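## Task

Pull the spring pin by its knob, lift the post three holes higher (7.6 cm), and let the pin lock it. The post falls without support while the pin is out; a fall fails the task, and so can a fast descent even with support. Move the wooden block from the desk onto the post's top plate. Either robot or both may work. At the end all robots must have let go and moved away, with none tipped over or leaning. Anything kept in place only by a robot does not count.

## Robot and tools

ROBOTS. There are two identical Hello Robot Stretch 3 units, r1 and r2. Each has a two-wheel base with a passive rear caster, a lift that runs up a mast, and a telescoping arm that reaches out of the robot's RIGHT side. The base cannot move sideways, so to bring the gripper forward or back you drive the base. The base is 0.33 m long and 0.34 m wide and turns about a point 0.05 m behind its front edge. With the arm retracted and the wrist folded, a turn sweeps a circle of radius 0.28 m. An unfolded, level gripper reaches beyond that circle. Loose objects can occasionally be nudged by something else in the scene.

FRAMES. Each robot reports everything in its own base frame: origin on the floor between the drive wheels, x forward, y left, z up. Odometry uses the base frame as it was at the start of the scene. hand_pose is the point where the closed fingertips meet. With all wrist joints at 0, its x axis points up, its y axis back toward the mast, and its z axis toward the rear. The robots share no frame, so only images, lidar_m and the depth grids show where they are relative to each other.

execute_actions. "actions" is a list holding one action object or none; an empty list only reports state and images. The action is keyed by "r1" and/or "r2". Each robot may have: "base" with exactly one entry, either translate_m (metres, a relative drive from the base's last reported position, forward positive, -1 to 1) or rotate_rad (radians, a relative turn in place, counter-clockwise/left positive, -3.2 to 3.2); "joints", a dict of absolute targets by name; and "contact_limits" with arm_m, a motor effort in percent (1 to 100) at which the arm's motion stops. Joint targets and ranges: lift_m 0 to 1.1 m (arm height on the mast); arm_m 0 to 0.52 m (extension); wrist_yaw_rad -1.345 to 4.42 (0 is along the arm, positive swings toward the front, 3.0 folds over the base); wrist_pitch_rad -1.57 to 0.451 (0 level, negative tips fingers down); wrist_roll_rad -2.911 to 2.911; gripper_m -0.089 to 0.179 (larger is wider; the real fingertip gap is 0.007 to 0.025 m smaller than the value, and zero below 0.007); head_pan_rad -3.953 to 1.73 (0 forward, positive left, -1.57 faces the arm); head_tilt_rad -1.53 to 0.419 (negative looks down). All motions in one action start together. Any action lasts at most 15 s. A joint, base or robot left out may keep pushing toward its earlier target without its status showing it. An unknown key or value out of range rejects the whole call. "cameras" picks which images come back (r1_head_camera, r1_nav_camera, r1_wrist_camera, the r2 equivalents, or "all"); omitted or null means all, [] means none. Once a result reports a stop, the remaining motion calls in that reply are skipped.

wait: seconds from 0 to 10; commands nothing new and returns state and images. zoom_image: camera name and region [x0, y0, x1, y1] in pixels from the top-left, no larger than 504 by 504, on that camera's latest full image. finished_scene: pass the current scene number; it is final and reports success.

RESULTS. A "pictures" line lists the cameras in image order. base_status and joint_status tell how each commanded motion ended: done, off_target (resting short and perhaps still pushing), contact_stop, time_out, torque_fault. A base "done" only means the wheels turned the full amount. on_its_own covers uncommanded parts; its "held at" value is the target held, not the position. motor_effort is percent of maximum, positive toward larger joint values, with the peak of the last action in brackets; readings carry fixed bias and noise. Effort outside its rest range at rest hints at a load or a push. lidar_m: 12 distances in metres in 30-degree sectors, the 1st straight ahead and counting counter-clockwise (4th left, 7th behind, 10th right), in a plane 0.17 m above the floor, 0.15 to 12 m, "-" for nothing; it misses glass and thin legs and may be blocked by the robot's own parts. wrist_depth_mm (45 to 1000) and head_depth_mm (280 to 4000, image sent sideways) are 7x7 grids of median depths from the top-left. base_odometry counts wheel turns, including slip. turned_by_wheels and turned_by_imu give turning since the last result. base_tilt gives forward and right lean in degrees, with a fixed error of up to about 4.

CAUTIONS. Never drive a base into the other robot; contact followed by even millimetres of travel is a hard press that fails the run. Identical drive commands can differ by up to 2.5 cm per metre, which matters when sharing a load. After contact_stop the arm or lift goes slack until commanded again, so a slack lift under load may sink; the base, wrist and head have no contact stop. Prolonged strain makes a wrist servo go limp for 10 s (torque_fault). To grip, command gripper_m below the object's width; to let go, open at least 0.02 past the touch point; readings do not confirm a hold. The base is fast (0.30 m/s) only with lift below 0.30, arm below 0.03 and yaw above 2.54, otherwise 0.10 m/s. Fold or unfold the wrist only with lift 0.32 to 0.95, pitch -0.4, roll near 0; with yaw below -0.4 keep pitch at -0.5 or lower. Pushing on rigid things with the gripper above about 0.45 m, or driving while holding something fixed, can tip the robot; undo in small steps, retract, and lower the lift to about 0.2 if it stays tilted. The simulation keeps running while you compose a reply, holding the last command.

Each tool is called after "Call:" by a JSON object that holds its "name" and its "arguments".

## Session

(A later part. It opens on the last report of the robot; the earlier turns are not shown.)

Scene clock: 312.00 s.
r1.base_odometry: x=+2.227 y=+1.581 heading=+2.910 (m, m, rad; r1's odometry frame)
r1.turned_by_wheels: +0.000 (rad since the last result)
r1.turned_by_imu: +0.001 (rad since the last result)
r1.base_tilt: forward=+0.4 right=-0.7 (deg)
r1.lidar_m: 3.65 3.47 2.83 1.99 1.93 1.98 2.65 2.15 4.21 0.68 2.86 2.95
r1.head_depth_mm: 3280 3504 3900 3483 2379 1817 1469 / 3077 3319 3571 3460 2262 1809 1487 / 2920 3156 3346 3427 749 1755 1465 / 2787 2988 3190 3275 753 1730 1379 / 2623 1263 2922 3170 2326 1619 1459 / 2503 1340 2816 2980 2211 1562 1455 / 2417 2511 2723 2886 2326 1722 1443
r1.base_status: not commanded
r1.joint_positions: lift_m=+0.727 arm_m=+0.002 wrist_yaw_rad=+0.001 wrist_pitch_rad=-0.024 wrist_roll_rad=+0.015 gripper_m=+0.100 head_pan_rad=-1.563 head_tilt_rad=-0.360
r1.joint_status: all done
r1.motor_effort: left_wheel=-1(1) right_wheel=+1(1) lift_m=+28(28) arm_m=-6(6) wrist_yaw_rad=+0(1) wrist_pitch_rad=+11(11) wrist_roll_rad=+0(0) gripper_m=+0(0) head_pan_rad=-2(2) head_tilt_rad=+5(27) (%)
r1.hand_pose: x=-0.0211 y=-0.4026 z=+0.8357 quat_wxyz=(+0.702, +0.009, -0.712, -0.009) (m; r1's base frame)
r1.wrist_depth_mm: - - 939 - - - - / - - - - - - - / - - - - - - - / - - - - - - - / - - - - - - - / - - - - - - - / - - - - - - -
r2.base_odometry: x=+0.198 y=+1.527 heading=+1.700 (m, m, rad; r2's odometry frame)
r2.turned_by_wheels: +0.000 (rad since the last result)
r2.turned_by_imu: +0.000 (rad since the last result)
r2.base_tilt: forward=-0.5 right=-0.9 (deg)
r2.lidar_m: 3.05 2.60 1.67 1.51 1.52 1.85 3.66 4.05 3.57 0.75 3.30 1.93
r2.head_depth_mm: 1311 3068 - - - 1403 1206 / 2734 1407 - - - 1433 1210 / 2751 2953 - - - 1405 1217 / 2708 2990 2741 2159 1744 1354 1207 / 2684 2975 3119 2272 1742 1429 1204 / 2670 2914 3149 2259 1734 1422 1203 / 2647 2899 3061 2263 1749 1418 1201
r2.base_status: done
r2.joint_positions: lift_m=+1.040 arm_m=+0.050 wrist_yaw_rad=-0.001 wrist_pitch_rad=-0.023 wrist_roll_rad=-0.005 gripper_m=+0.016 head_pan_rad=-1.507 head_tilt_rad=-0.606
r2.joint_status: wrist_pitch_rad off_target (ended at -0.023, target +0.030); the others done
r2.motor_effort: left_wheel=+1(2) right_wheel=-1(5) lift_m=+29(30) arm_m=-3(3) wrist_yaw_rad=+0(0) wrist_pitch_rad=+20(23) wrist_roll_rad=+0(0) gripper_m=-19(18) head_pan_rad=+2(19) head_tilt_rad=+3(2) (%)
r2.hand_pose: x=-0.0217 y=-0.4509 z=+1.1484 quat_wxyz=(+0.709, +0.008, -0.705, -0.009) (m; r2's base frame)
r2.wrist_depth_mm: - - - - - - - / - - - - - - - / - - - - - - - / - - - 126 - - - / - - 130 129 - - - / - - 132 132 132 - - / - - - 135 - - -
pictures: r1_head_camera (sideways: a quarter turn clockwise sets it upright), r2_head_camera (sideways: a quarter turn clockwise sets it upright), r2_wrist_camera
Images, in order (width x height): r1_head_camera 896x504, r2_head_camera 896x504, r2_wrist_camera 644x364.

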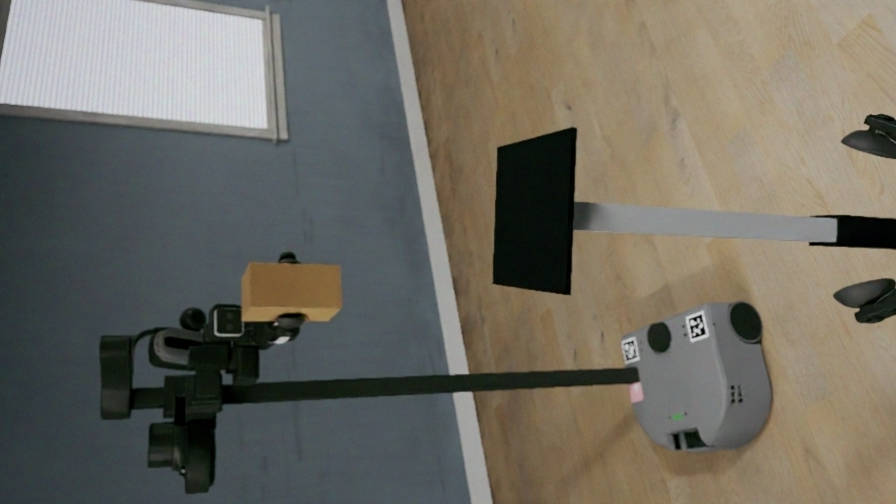

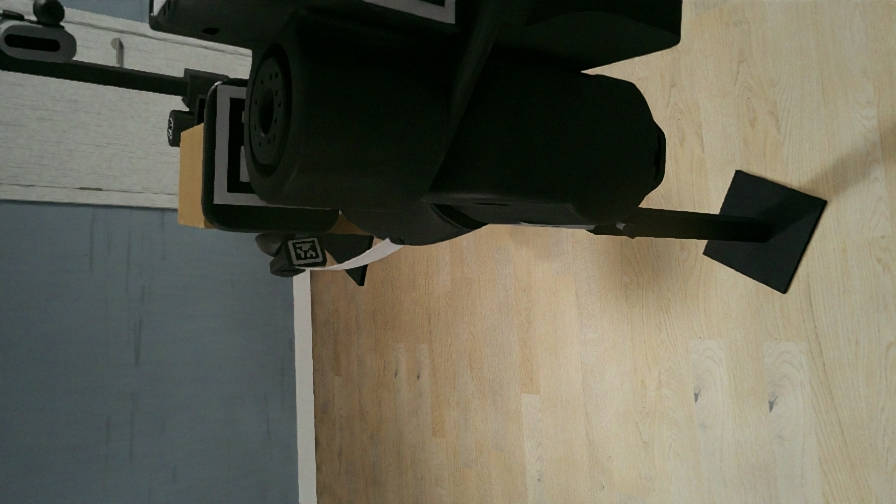

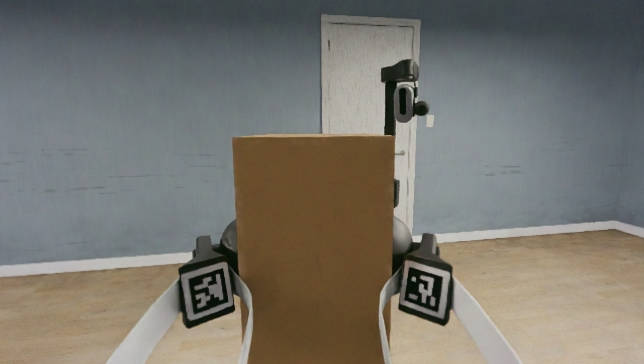

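Call:
{"name": "execute_actions", "arguments": {"actions": [{"r2":{"joints":{"arm_m":0.37}}}], "cameras": []}}

Call:
{"name": "execute_actions", "arguments": {"actions": [{"r2":{"joints":{"lift_m":0.94}}}], "cameras": ["r2_head_camera","r2_wrist_camera","r1_head_camera"]}}

Scene clock: 317.77 s.
r1.base_odometry: x=+2.227 y=+1.581 heading=+2.910 (m, m, rad; r1's odometry frame)
r1.turned_by_wheels: +0.000 (rad since the last result)
r1.turned_by_imu: +0.001 (rad since the last result)
r1.base_tilt: forward=+0.4 right=-0.7 (deg)
r1.lidar_m: 3.65 3.48 2.82 1.99 1.93 1.98 2.64 2.15 4.24 0.68 2.86 2.94
r1.head_depth_mm: 3261 3474 3843 3460 2364 1815 1468 / 3084 3269 3617 3471 2296 1826 1485 / 2928 3164 635 3009 751 1760 1464 / 2758 2923 774 3182 754 1734 1380 / 2630 1286 3019 3132 2327 1632 1478 / 2483 1346 2801 2955 2224 1570 1440 / 2430 2479 2679 2847 2319 1723 1437
r1.base_status: not commanded
r1.joint_positions: lift_m=+0.727 arm_m=+0.002 wrist_yaw_rad=+0.001 wrist_pitch_rad=-0.024 wrist_roll_rad=+0.015 gripper_m=+0.100 head_pan_rad=-1.563 head_tilt_rad=-0.360
r1.joint_status: not commanded
r1.motor_effort: left_wheel=-1(1) right_wheel=+1(1) lift_m=+27(27) arm_m=-7(7) wrist_yaw_rad=+1(1) wrist_pitch_rad=+11(11) wrist_roll_rad=+0(0) gripper_m=+0(1) head_pan_rad=-2(2) head_tilt_rad=+5(5) (%)
r1.hand_pose: x=-0.0211 y=-0.4026 z=+0.8357 quat_wxyz=(+0.702, +0.009, -0.712, -0.009) (m; r1's base frame)
r1.wrist_depth_mm: - - - - - - - / - - - - - - - / - - - - - - - / - - - - - - - / - - - - - - - / - - - - - - - / - - - - - - -
r2.base_odometry: x=+0.198 y=+1.527 heading=+1.700 (m, m, rad; r2's odometry frame)
r2.turned_by_wheels: +0.000 (rad since the last result)
r2.turned_by_imu: +0.001 (rad since the last result)
r2.base_tilt: forward=-0.5 right=-0.8 (deg)
r2.lidar_m: 3.06 2.61 1.66 1.51 1.52 1.86 3.66 4.01 3.57 0.76 3.27 1.93
r2.head_depth_mm: 1224 3215 3254 2300 1774 1440 1216 / 2727 - 2766 2203 1702 1429 1209 / 2719 - 815 1882 1656 1433 1210 / 2716 2983 3163 2253 1700 1350 1213 / 2736 2919 3192 2250 1756 1432 1205 / 2640 2943 3138 2257 1755 1419 1200 / 2621 2895 3078 2244 1732 1420 1200
r2.base_status: not commanded
r2.joint_positions: lift_m=+1.040 arm_m=+0.370 wrist_yaw_rad=-0.001 wrist_pitch_rad=-0.023 wrist_roll_rad=-0.005 gripper_m=+0.016 head_pan_rad=-1.507 head_tilt_rad=-0.606
r2.joint_status: all done
r2.motor_effort: left_wheel=+2(2) right_wheel=-1(1) lift_m=+29(29) arm_m=+3(4) wrist_yaw_rad=+1(0) wrist_pitch_rad=+20(20) wrist_roll_rad=+0(0) gripper_m=-19(19) head_pan_rad=+2(2) head_tilt_rad=+3(3) (%)
r2.hand_pose: x=-0.0217 y=-0.7704 z=+1.1484 quat_wxyz=(+0.709, +0.008, -0.705, -0.009) (m; r2's base frame)
r2.wrist_depth_mm: - - - - - - - / - - - - 946 - - / - - - - - - - / - - - 125 - - - / - - 130 129 994 - - / - - 132 132 132 - - / - - - 135 - - -
pictures: none
No camera images: the call's "cameras" was empty. Leave "cameras" out to get every camera's image.

Scene clock: 319.50 s.
r1.base_odometry: x=+2.227 y=+1.581 heading=+2.910 (m, m, rad; r1's odometry frame)
r1.turned_by_wheels: +0.000 (rad since the last result)
r1.turned_by_imu: +0.000 (rad since the last result)
r1.base_tilt: forward=+0.5 right=-0.7 (deg)
r1.lidar_m: 3.65 3.47 2.81 2.00 1.93 1.98 2.64 2.15 4.24 0.68 2.86 2.94
r1.head_depth_mm: 3261 3605 3809 3494 2382 1827 1476 / 3080 3271 3537 3517 2291 1809 1484 / 2932 3143 3387 674 747 1746 1465 / 2770 2941 3071 780 755 1740 1387 / 2632 2768 900 3149 2345 1635 1479 / 2488 2576 1519 2945 2239 1570 1451 / 2398 2506 2732 2863 2294 1718 1447
r1.base_status: not commanded
r1.joint_positions: lift_m=+0.727 arm_m=+0.002 wrist_yaw_rad=+0.001 wrist_pitch_rad=-0.024 wrist_roll_rad=+0.015 gripper_m=+0.100 head_pan_rad=-1.563 head_tilt_rad=-0.360
r1.joint_status: not commanded
r1.motor_effort: left_wheel=-1(1) right_wheel=+0(1) lift_m=+27(28) arm_m=-8(7) wrist_yaw_rad=-1(1) wrist_pitch_rad=+11(11) wrist_roll_rad=+0(0) gripper_m=+0(0) head_pan_rad=-2(2) head_tilt_rad=+5(6) (%)
r1.hand_pose: x=-0.0211 y=-0.4026 z=+0.8357 quat_wxyz=(+0.702, +0.009, -0.712, -0.009) (m; r1's base frame)
r1.wrist_depth_mm: - - 653 414 - - - / - - - 432 - - - / - - - - - - - / - - - - - - - / - - - - - - - / - - - - - - - / - - - - - - -
r2.base_odometry: x=+0.198 y=+1.527 heading=+1.700 (m, m, rad; r2's odometry frame)
r2.turned_by_wheels: +0.000 (rad since the last result)
r2.turned_by_imu: +0.000 (rad since the last result)
r2.base_tilt: forward=-0.5 right=-0.8 (deg)
r2.lidar_m: 3.07 2.61 1.66 1.51 1.52 1.85 3.68 4.03 3.59 0.75 3.29 1.93
r2.head_depth_mm: 1316 3129 - 2194 1762 1447 1213 / 2744 1402 - 2199 1715 1437 1204 / 2753 2910 - 2032 1641 1434 1212 / 2734 2997 2997 2269 1700 1356 1205 / 2702 2977 3164 2244 1751 1426 1206 / 2681 2952 3107 2268 1747 1436 1200 / 2631 2925 3077 2248 1749 1412 1201
r2.base_status: not commanded
r2.joint_positions: lift_m=+0.940 arm_m=+0.370 wrist_yaw_rad=-0.001 wrist_pitch_rad=-0.022 wrist_roll_rad=-0.005 gripper_m=+0.016 head_pan_rad=-1.507 head_tilt_rad=-0.606
r2.joint_status: all done
r2.motor_effort: left_wheel=+1(1) right_wheel=-1(1) lift_m=+18(27) arm_m=+3(3) wrist_yaw_rad=+0(1) wrist_pitch_rad=+20(20) wrist_roll_rad=+0(0) gripper_m=-18(18) head_pan_rad=+2(2) head_tilt_rad=+3(2) (%)
r2.hand_pose: x=-0.0217 y=-0.7704 z=+1.0492 quat_wxyz=(+0.709, +0.008, -0.705, -0.008) (m; r2's base frame)
r2.wrist_depth_mm: - - - - 907 - - / - - - - - - - / - - - - - - - / - - - 126 958 - - / - - 130 128 629 - - / - - 132 132 132 - - / - - - 135 238 - -
pictures: r1_head_camera (sideways: a quarter turn clockwise sets it upright), r2_head_camera (sideways: a quarter turn clockwise sets it upright), r2_wrist_camera
Images, in order (width x height): r1_head_camera 896x504, r2_head_camera 896x504, r2_wrist_camera 644x364.

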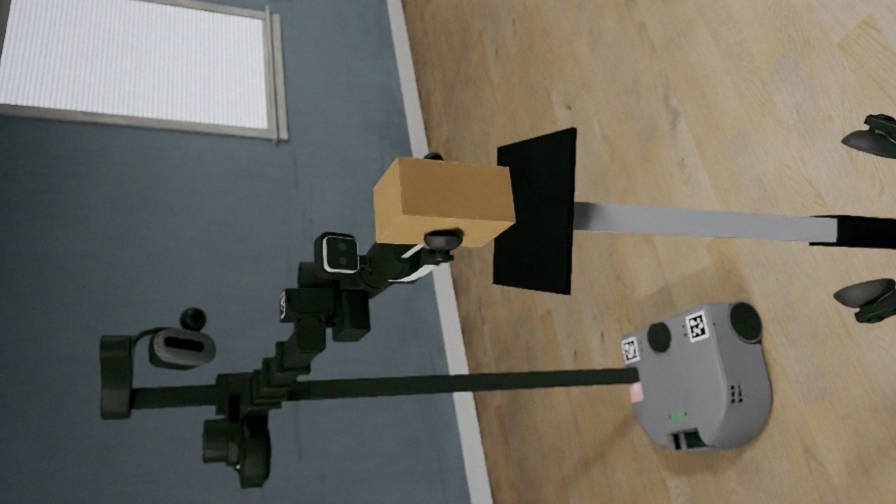

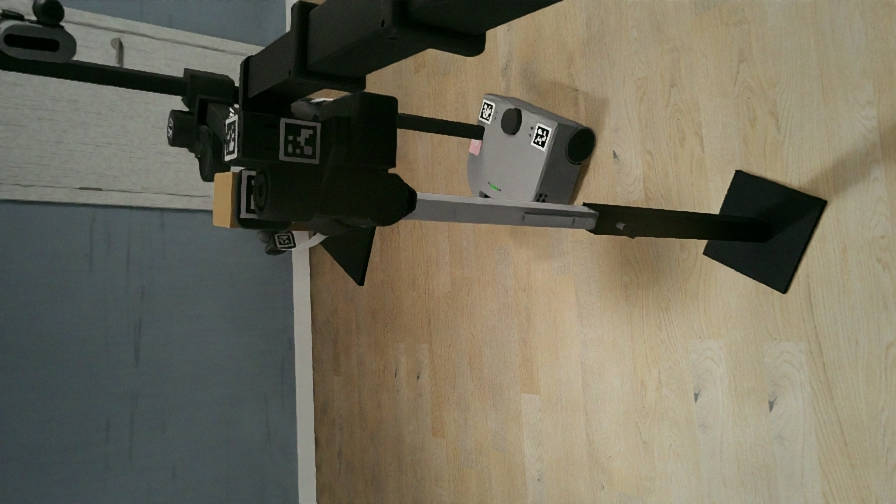

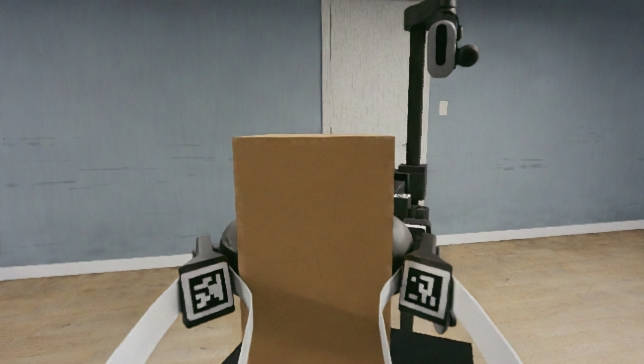

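Well centred.

Call:
{"name": "execute_actions", "arguments": {"actions": [{"r2":{"joints":{"lift_m":0.905}}}], "cameras": ["r1_head_camera"]}}

Scene clock: 321.83 s.
r1.base_odometry: x=+2.227 y=+1.581 heading=+2.910 (m, m, rad; r1's odometry frame)
r1.turned_by_wheels: +0.000 (rad since the last result)
r1.turned_by_imu: +0.000 (rad since the last result)
r1.base_tilt: forward=+0.5 right=-0.5 (deg)
r1.lidar_m: 3.65 3.48 2.82 1.99 1.93 1.97 2.65 2.15 4.26 0.68 2.86 2.94
r1.head_depth_mm: 3288 3500 3855 3480 2394 1832 1474 / 3070 3295 3572 3435 2283 1818 1485 / 2958 3145 3399 691 750 1756 1450 / 2784 2932 3132 812 754 1748 1383 / 2634 2808 2879 3111 2345 1633 1467 / 2548 2630 1507 2966 2239 1565 1445 / 2425 2542 2729 2847 2326 1732 1437
r1.base_status: not commanded
r1.joint_positions: lift_m=+0.727 arm_m=+0.002 wrist_yaw_rad=+0.001 wrist_pitch_rad=-0.024 wrist_roll_rad=+0.015 gripper_m=+0.100 head_pan_rad=-1.563 head_tilt_rad=-0.360
r1.joint_status: not commanded
r1.motor_effort: left_wheel=-1(1) right_wheel=+1(0) lift_m=+28(27) arm_m=-7(7) wrist_yaw_rad=+1(1) wrist_pitch_rad=+11(11) wrist_roll_rad=+0(1) gripper_m=+0(0) head_pan_rad=-2(2) head_tilt_rad=+4(5) (%)
r1.hand_pose: x=-0.0211 y=-0.4026 z=+0.8357 quat_wxyz=(+0.702, +0.009, -0.712, -0.009) (m; r1's base frame)
r1.wrist_depth_mm: - - 650 416 - - - / - - - 421 - - - / - - - - - - - / - - - - - - - / - - - - - - - / - - - - - - - / - - - - - - -
r2.base_odometry: x=+0.198 y=+1.527 heading=+1.700 (m, m, rad; r2's odometry frame)
r2.turned_by_wheels: +0.000 (rad since the last result)
r2.turned_by_imu: +0.000 (rad since the last result)
r2.base_tilt: forward=-0.5 right=-0.8 (deg)
r2.lidar_m: 3.08 2.61 1.66 1.51 1.52 1.86 3.68 4.05 3.58 0.76 3.29 1.93
r2.head_depth_mm: 1313 3127 3349 - 1689 1435 1213 / 2751 1400 1621 2108 1708 1437 1215 / 2735 2936 - 1837 1644 1434 1207 / 2714 2992 3187 2264 1693 1343 1207 / 2710 2990 3156 2271 1742 1429 1198 / 2669 2971 3108 2249 1732 1420 1204 / 2592 2879 3118 2229 1752 1411 1195
r2.base_status: not commanded
r2.joint_positions: lift_m=+0.905 arm_m=+0.370 wrist_yaw_rad=-0.001 wrist_pitch_rad=-0.018 wrist_roll_rad=-0.005 gripper_m=+0.016 head_pan_rad=-1.507 head_tilt_rad=-0.606
r2.joint_status: all done
r2.motor_effort: left_wheel=+1(2) right_wheel=-1(1) lift_m=+17(16) arm_m=+3(3) wrist_yaw_rad=+1(0) wrist_pitch_rad=+18(20) wrist_roll_rad=+0(0) gripper_m=-18(19) head_pan_rad=+2(2) head_tilt_rad=+2(2) (%)
r2.hand_pose: x=-0.0217 y=-0.7705 z=+1.0154 quat_wxyz=(+0.709, +0.006, -0.705, -0.007) (m; r2's base frame)
r2.wrist_depth_mm: - - - - - - - / - - - - - - - / - - - - - - - / - - - 125 954 - - / - - 130 128 631 - - / - - 132 132 132 - - / - - 183 135 189 - -
pictures: r1_head_camera (sideways: a quarter turn clockwise sets it upright)
Images, in order (width x height): r1_head_camera 896x504.

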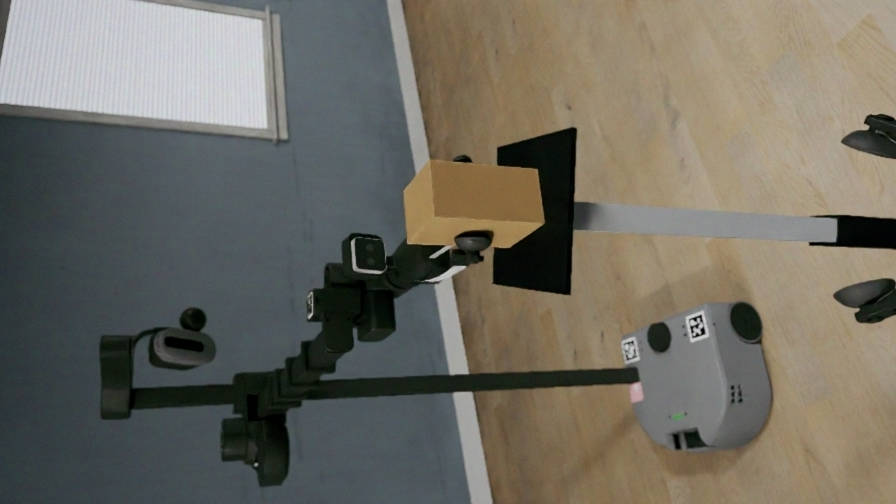

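Just touching (pitch effort dropping).

Call:
{"name": "execute_actions", "arguments": {"actions": [{"r2":{"joints":{"lift_m":0.897}}}], "cameras": []}}

Call:
{"name": "execute_actions", "arguments": {"actions": [{"r2":{"joints":{"gripper_m":0.15}}}], "cameras": ["r1_head_camera"]}}

Call:
{"name": "execute_actions", "arguments": {"actions": [{"r2":{"joints":{"arm_m":0.0}}}], "cameras": ["r1_head_camera"]}}

Scene clock: 324.73 s.
r1.base_odometry: x=+2.227 y=+1.581 heading=+2.910 (m, m, rad; r1's odometry frame)
r1.turned_by_wheels: +0.000 (rad since the last result)
r1.turned_by_imu: +0.000 (rad since the last result)
r1.base_tilt: forward=+0.4 right=-0.6 (deg)
r1.lidar_m: 3.65 3.47 2.83 1.99 1.93 1.97 2.64 2.15 4.23 0.68 2.86 2.95
r1.head_depth_mm: 3241 3546 3825 3500 2406 1819 1474 / 3080 3319 3607 3444 2281 1811 1489 / 2924 3111 3351 691 748 1741 1461 / 2781 2969 3047 813 752 1729 1386 / 2642 2817 2886 3147 2332 1631 1469 / 2507 2588 1492 2931 2227 1560 1448 / 2417 2549 2698 2844 2312 1702 1442
r1.base_status: not commanded
r1.joint_positions: lift_m=+0.727 arm_m=+0.002 wrist_yaw_rad=+0.001 wrist_pitch_rad=-0.024 wrist_roll_rad=+0.015 gripper_m=+0.100 head_pan_rad=-1.563 head_tilt_rad=-0.360
r1.joint_status: not commanded
r1.motor_effort: left_wheel=-1(1) right_wheel=+1(0) lift_m=+28(28) arm_m=-7(7) wrist_yaw_rad=-1(0) wrist_pitch_rad=+10(10) wrist_roll_rad=+0(0) gripper_m=+2(1) head_pan_rad=-2(2) head_tilt_rad=+5(5) (%)
r1.hand_pose: x=-0.0211 y=-0.4026 z=+0.8357 quat_wxyz=(+0.702, +0.009, -0.712, -0.009) (m; r1's base frame)
r1.wrist_depth_mm: - - 635 409 - - - / - - - 418 - - - / - - - - - - - / - - - - - - - / - - - - - - - / - - - - - - - / - - - - - - -
r2.base_odometry: x=+0.198 y=+1.527 heading=+1.700 (m, m, rad; r2's odometry frame)
r2.turned_by_wheels: +0.000 (rad since the last result)
r2.turned_by_imu: +0.000 (rad since the last result)
r2.base_tilt: forward=-0.6 right=-0.8 (deg)
r2.lidar_m: 3.06 2.61 1.66 1.50 1.52 1.86 3.67 4.04 3.57 0.76 3.28 1.93
r2.head_depth_mm: 1315 3131 3289 - 1692 1432 1214 / 2759 1391 1442 2083 1696 1440 1215 / 2765 2861 - 1856 1644 1437 1207 / 2752 2988 3143 2274 1692 1345 1204 / 2698 3001 3174 2242 1743 1427 1198 / 2682 2902 3123 2231 1739 1421 1204 / 2651 2897 3073 2268 1740 1423 1200
r2.base_status: not commanded
r2.joint_positions: lift_m=+0.897 arm_m=+0.370 wrist_yaw_rad=-0.001 wrist_pitch_rad=+0.010 wrist_roll_rad=-0.005 gripper_m=+0.016 head_pan_rad=-1.507 head_tilt_rad=-0.606
r2.joint_status: all done
r2.motor_effort: left_wheel=+2(2) right_wheel=-1(1) lift_m=+15(16) arm_m=+3(3) wrist_yaw_rad=+0(1) wrist_pitch_rad=+8(18) wrist_roll_rad=+0(0) gripper_m=-19(19) head_pan_rad=+2(3) head_tilt_rad=+3(3) (%)
r2.hand_pose: x=-0.0217 y=-0.7712 z=+1.0146 quat_wxyz=(+0.709, -0.004, -0.705, +0.003) (m; r2's base frame)
r2.wrist_depth_mm: - - - - 926 - - / - - - - - - - / - - - - - - - / - - - 126 973 - - / - - 130 129 628 - - / - - 132 132 132 - - / - - 182 135 190 - -
pictures: none
No camera images: the call's "cameras" was empty. Leave "cameras" out to get every camera's image.

Scene clock: 326.57 s.
r1.base_odometry: x=+2.227 y=+1.581 heading=+2.910 (m, m, rad; r1's odometry frame)
r1.turned_by_wheels: +0.000 (rad since the last result)
r1.turned_by_imu: +0.000 (rad since the last result)
r1.base_tilt: forward=+0.3 right=-0.7 (deg)
r1.lidar_m: 3.66 3.48 2.83 1.99 1.93 1.97 2.64 2.15 4.23 0.68 2.86 2.95
r1.head_depth_mm: 3271 3546 3866 3476 2400 1816 1463 / 3101 3319 3592 3414 2258 1806 1487 / 2938 3157 3340 689 750 1745 1466 / 2779 2970 3074 817 754 1730 1387 / 2638 2794 2911 3111 2311 1628 1472 / 2510 2609 1502 2932 2234 1571 1449 / 2418 2551 2727 2824 2314 1714 1443
r1.base_status: not commanded
r1.joint_positions: lift_m=+0.727 arm_m=+0.002 wrist_yaw_rad=+0.001 wrist_pitch_rad=-0.024 wrist_roll_rad=+0.015 gripper_m=+0.100 head_pan_rad=-1.563 head_tilt_rad=-0.360
r1.joint_status: not commanded
r1.motor_effort: left_wheel=-1(1) right_wheel=+0(1) lift_m=+28(28) arm_m=-7(7) wrist_yaw_rad=+1(0) wrist_pitch_rad=+11(11) wrist_roll_rad=+0(0) gripper_m=+1(1) head_pan_rad=-2(2) head_tilt_rad=+5(4) (%)
r1.hand_pose: x=-0.0211 y=-0.4026 z=+0.8357 quat_wxyz=(+0.702, +0.009, -0.712, -0.009) (m; r1's base frame)
r1.wrist_depth_mm: - - 627 410 - - - / - - - 420 - - - / - - - - - - - / - - - - - - - / - - - - - - - / - - - - - - - / - - - - - - -
r2.base_odometry: x=+0.198 y=+1.527 heading=+1.700 (m, m, rad; r2's odometry frame)
r2.turned_by_wheels: +0.000 (rad since the last result)
r2.turned_by_imu: +0.000 (rad since the last result)
r2.base_tilt: forward=-0.5 right=-0.9 (deg)
r2.lidar_m: 3.06 2.62 1.66 1.51 1.52 1.86 3.67 4.03 3.56 0.75 3.29 1.93
r2.head_depth_mm: 1319 3101 3309 - 1690 1433 1217 / 2743 1399 1446 2065 1718 1427 1207 / 2758 2960 - 1854 1644 1425 1213 / 2751 3029 3101 2286 1695 1349 1199 / 2725 2942 3177 2263 1742 1435 1203 / 2642 2967 3125 2241 1751 1414 1203 / 2627 2932 3106 2243 1737 1416 1208
r2.base_status: not commanded
r2.joint_positions: lift_m=+0.897 arm_m=+0.370 wrist_yaw_rad=-0.001 wrist_pitch_rad=+0.010 wrist_roll_rad=-0.005 gripper_m=+0.150 head_pan_rad=-1.507 head_tilt_rad=-0.606
r2.joint_status: all done
r2.motor_effort: left_wheel=+0(2) right_wheel=-2(1) lift_m=+16(16) arm_m=+3(3) wrist_yaw_rad=+0(1) wrist_pitch_rad=+8(8) wrist_roll_rad=+0(0) gripper_m=+1(85) head_pan_rad=+2(2) head_tilt_rad=+3(2) (%)
r2.hand_pose: x=-0.0217 y=-0.7712 z=+1.0145 quat_wxyz=(+0.709, -0.003, -0.705, +0.003) (m; r2's base frame)
r2.wrist_depth_mm: - - - - 913 - - / - - - - - - - / - - - - - - - / - - - 127 947 - - / - - - 130 616 - - / - - - 133 467 - - / - - 182 137 190 - -
pictures: r1_head_camera (sideways: a quarter turn clockwise sets it upright)
Images, in order (width x height): r1_head_camera 896x504.

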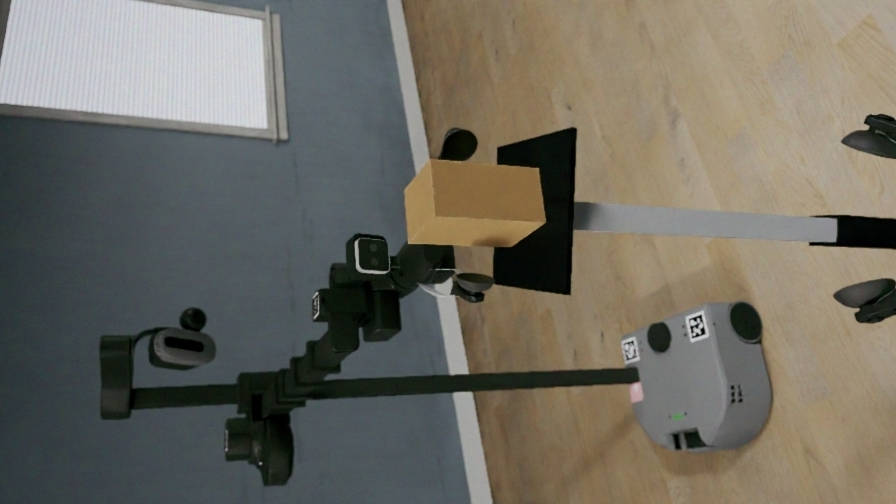

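Scene clock: 330.47 s.
r1.base_odometry: x=+2.227 y=+1.581 heading=+2.910 (m, m, rad; r1's odometry frame)
r1.turned_by_wheels: +0.000 (rad since the last result)
r1.turned_by_imu: +0.001 (rad since the last result)
r1.base_tilt: forward=+0.4 right=-0.6 (deg)
r1.lidar_m: 3.65 3.48 2.83 1.99 1.93 1.97 2.65 2.15 4.22 0.68 2.86 2.94
r1.head_depth_mm: 3294 3554 3816 3478 2373 1825 1474 / 3142 3306 3582 3419 2272 1807 1490 / 2899 3162 3386 689 748 1749 1465 / 2752 2943 3142 2981 753 1739 1380 / 2617 2794 1263 3145 2328 1636 1468 / 2520 2582 1494 2966 2218 1561 1448 / 2435 2544 2698 2888 2321 1722 1445
r1.base_status: not commanded
r1.joint_positions: lift_m=+0.727 arm_m=+0.002 wrist_yaw_rad=+0.001 wrist_pitch_rad=-0.024 wrist_roll_rad=+0.015 gripper_m=+0.100 head_pan_rad=-1.563 head_tilt_rad=-0.360
r1.joint_status: not commanded
r1.motor_effort: left_wheel=-1(1) right_wheel=+0(1) lift_m=+28(27) arm_m=-7(7) wrist_yaw_rad=+1(1) wrist_pitch_rad=+11(11) wrist_roll_rad=+0(0) gripper_m=-1(1) head_pan_rad=-2(2) head_tilt_rad=+5(5) (%)
r1.hand_pose: x=-0.0211 y=-0.4026 z=+0.8357 quat_wxyz=(+0.702, +0.009, -0.712, -0.009) (m; r1's base frame)
r1.wrist_depth_mm: - - - 409 - - - / - - 960 418 - - - / - - - - - - - / - - - - - - - / - - - - - - - / - - - - - - - / - - - - - - -
r2.base_odometry: x=+0.198 y=+1.527 heading=+1.700 (m, m, rad; r2's odometry frame)
r2.turned_by_wheels: +0.000 (rad since the last result)
r2.turned_by_imu: +0.000 (rad since the last result)
r2.base_tilt: forward=-0.5 right=-0.9 (deg)
r2.lidar_m: 3.06 2.60 1.66 1.50 1.52 1.85 3.67 4.05 3.59 0.76 3.30 1.93
r2.head_depth_mm: 1314 3078 3276 2313 1758 1555 - / 2789 1391 2738 2230 1715 1470 - / 2737 2975 741 1871 1657 - - / 2733 3039 2715 2246 1755 1415 1212 / 2685 2971 3155 2276 1747 1428 1207 / 2675 2918 3129 2251 1731 1424 1209 / 2624 2892 3070 2240 1734 1425 1197
r2.base_status: not commanded
r2.joint_positions: lift_m=+0.897 arm_m=+0.002 wrist_yaw_rad=-0.001 wrist_pitch_rad=+0.010 wrist_roll_rad=-0.005 gripper_m=+0.150 head_pan_rad=-1.507 head_tilt_rad=-0.606
r2.joint_status: all done
joint sent to its limit — the command would take r2.arm_m past its lower limit, so that joint was sent only as far as its limit.
r2.motor_effort: left_wheel=+2(1) right_wheel=-1(1) lift_m=+16(16) arm_m=-3(4) wrist_yaw_rad=+1(0) wrist_pitch_rad=+8(8) wrist_roll_rad=+0(0) gripper_m=+0(0) head_pan_rad=+3(3) head_tilt_rad=+2(2) (%)
r2.hand_pose: x=-0.0217 y=-0.4036 z=+1.0145 quat_wxyz=(+0.709, -0.003, -0.705, +0.003) (m; r2's base frame)
r2.wrist_depth_mm: - - - - - - - / - - - - - - - / - - - - - - - / - - - 611 - - - / - - - - - - - / - - - - - - - / - - - - - - -
pictures: r1_head_camera (sideways: a quarter turn clockwise sets it upright)
Images, in order (width x height): r1_head_camera 896x504.

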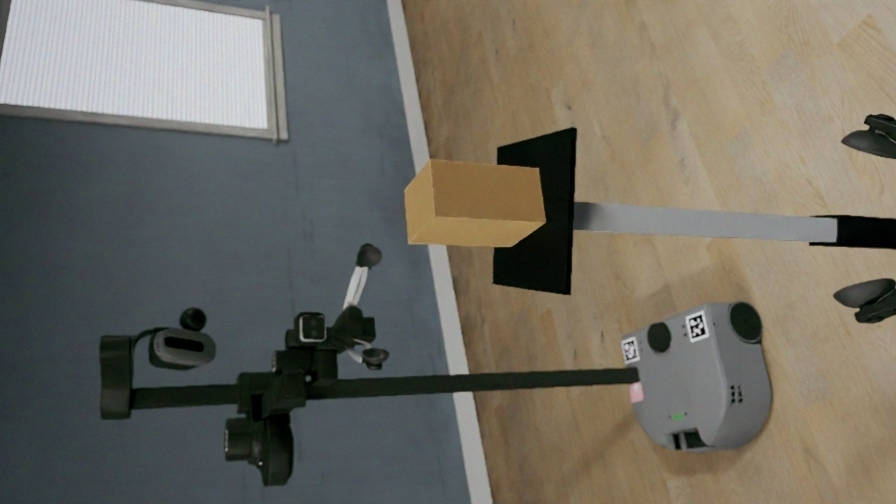

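Call:
{"name": "finished_scene", "arguments": {"scene": 2}}

The scene is finished: the task was done.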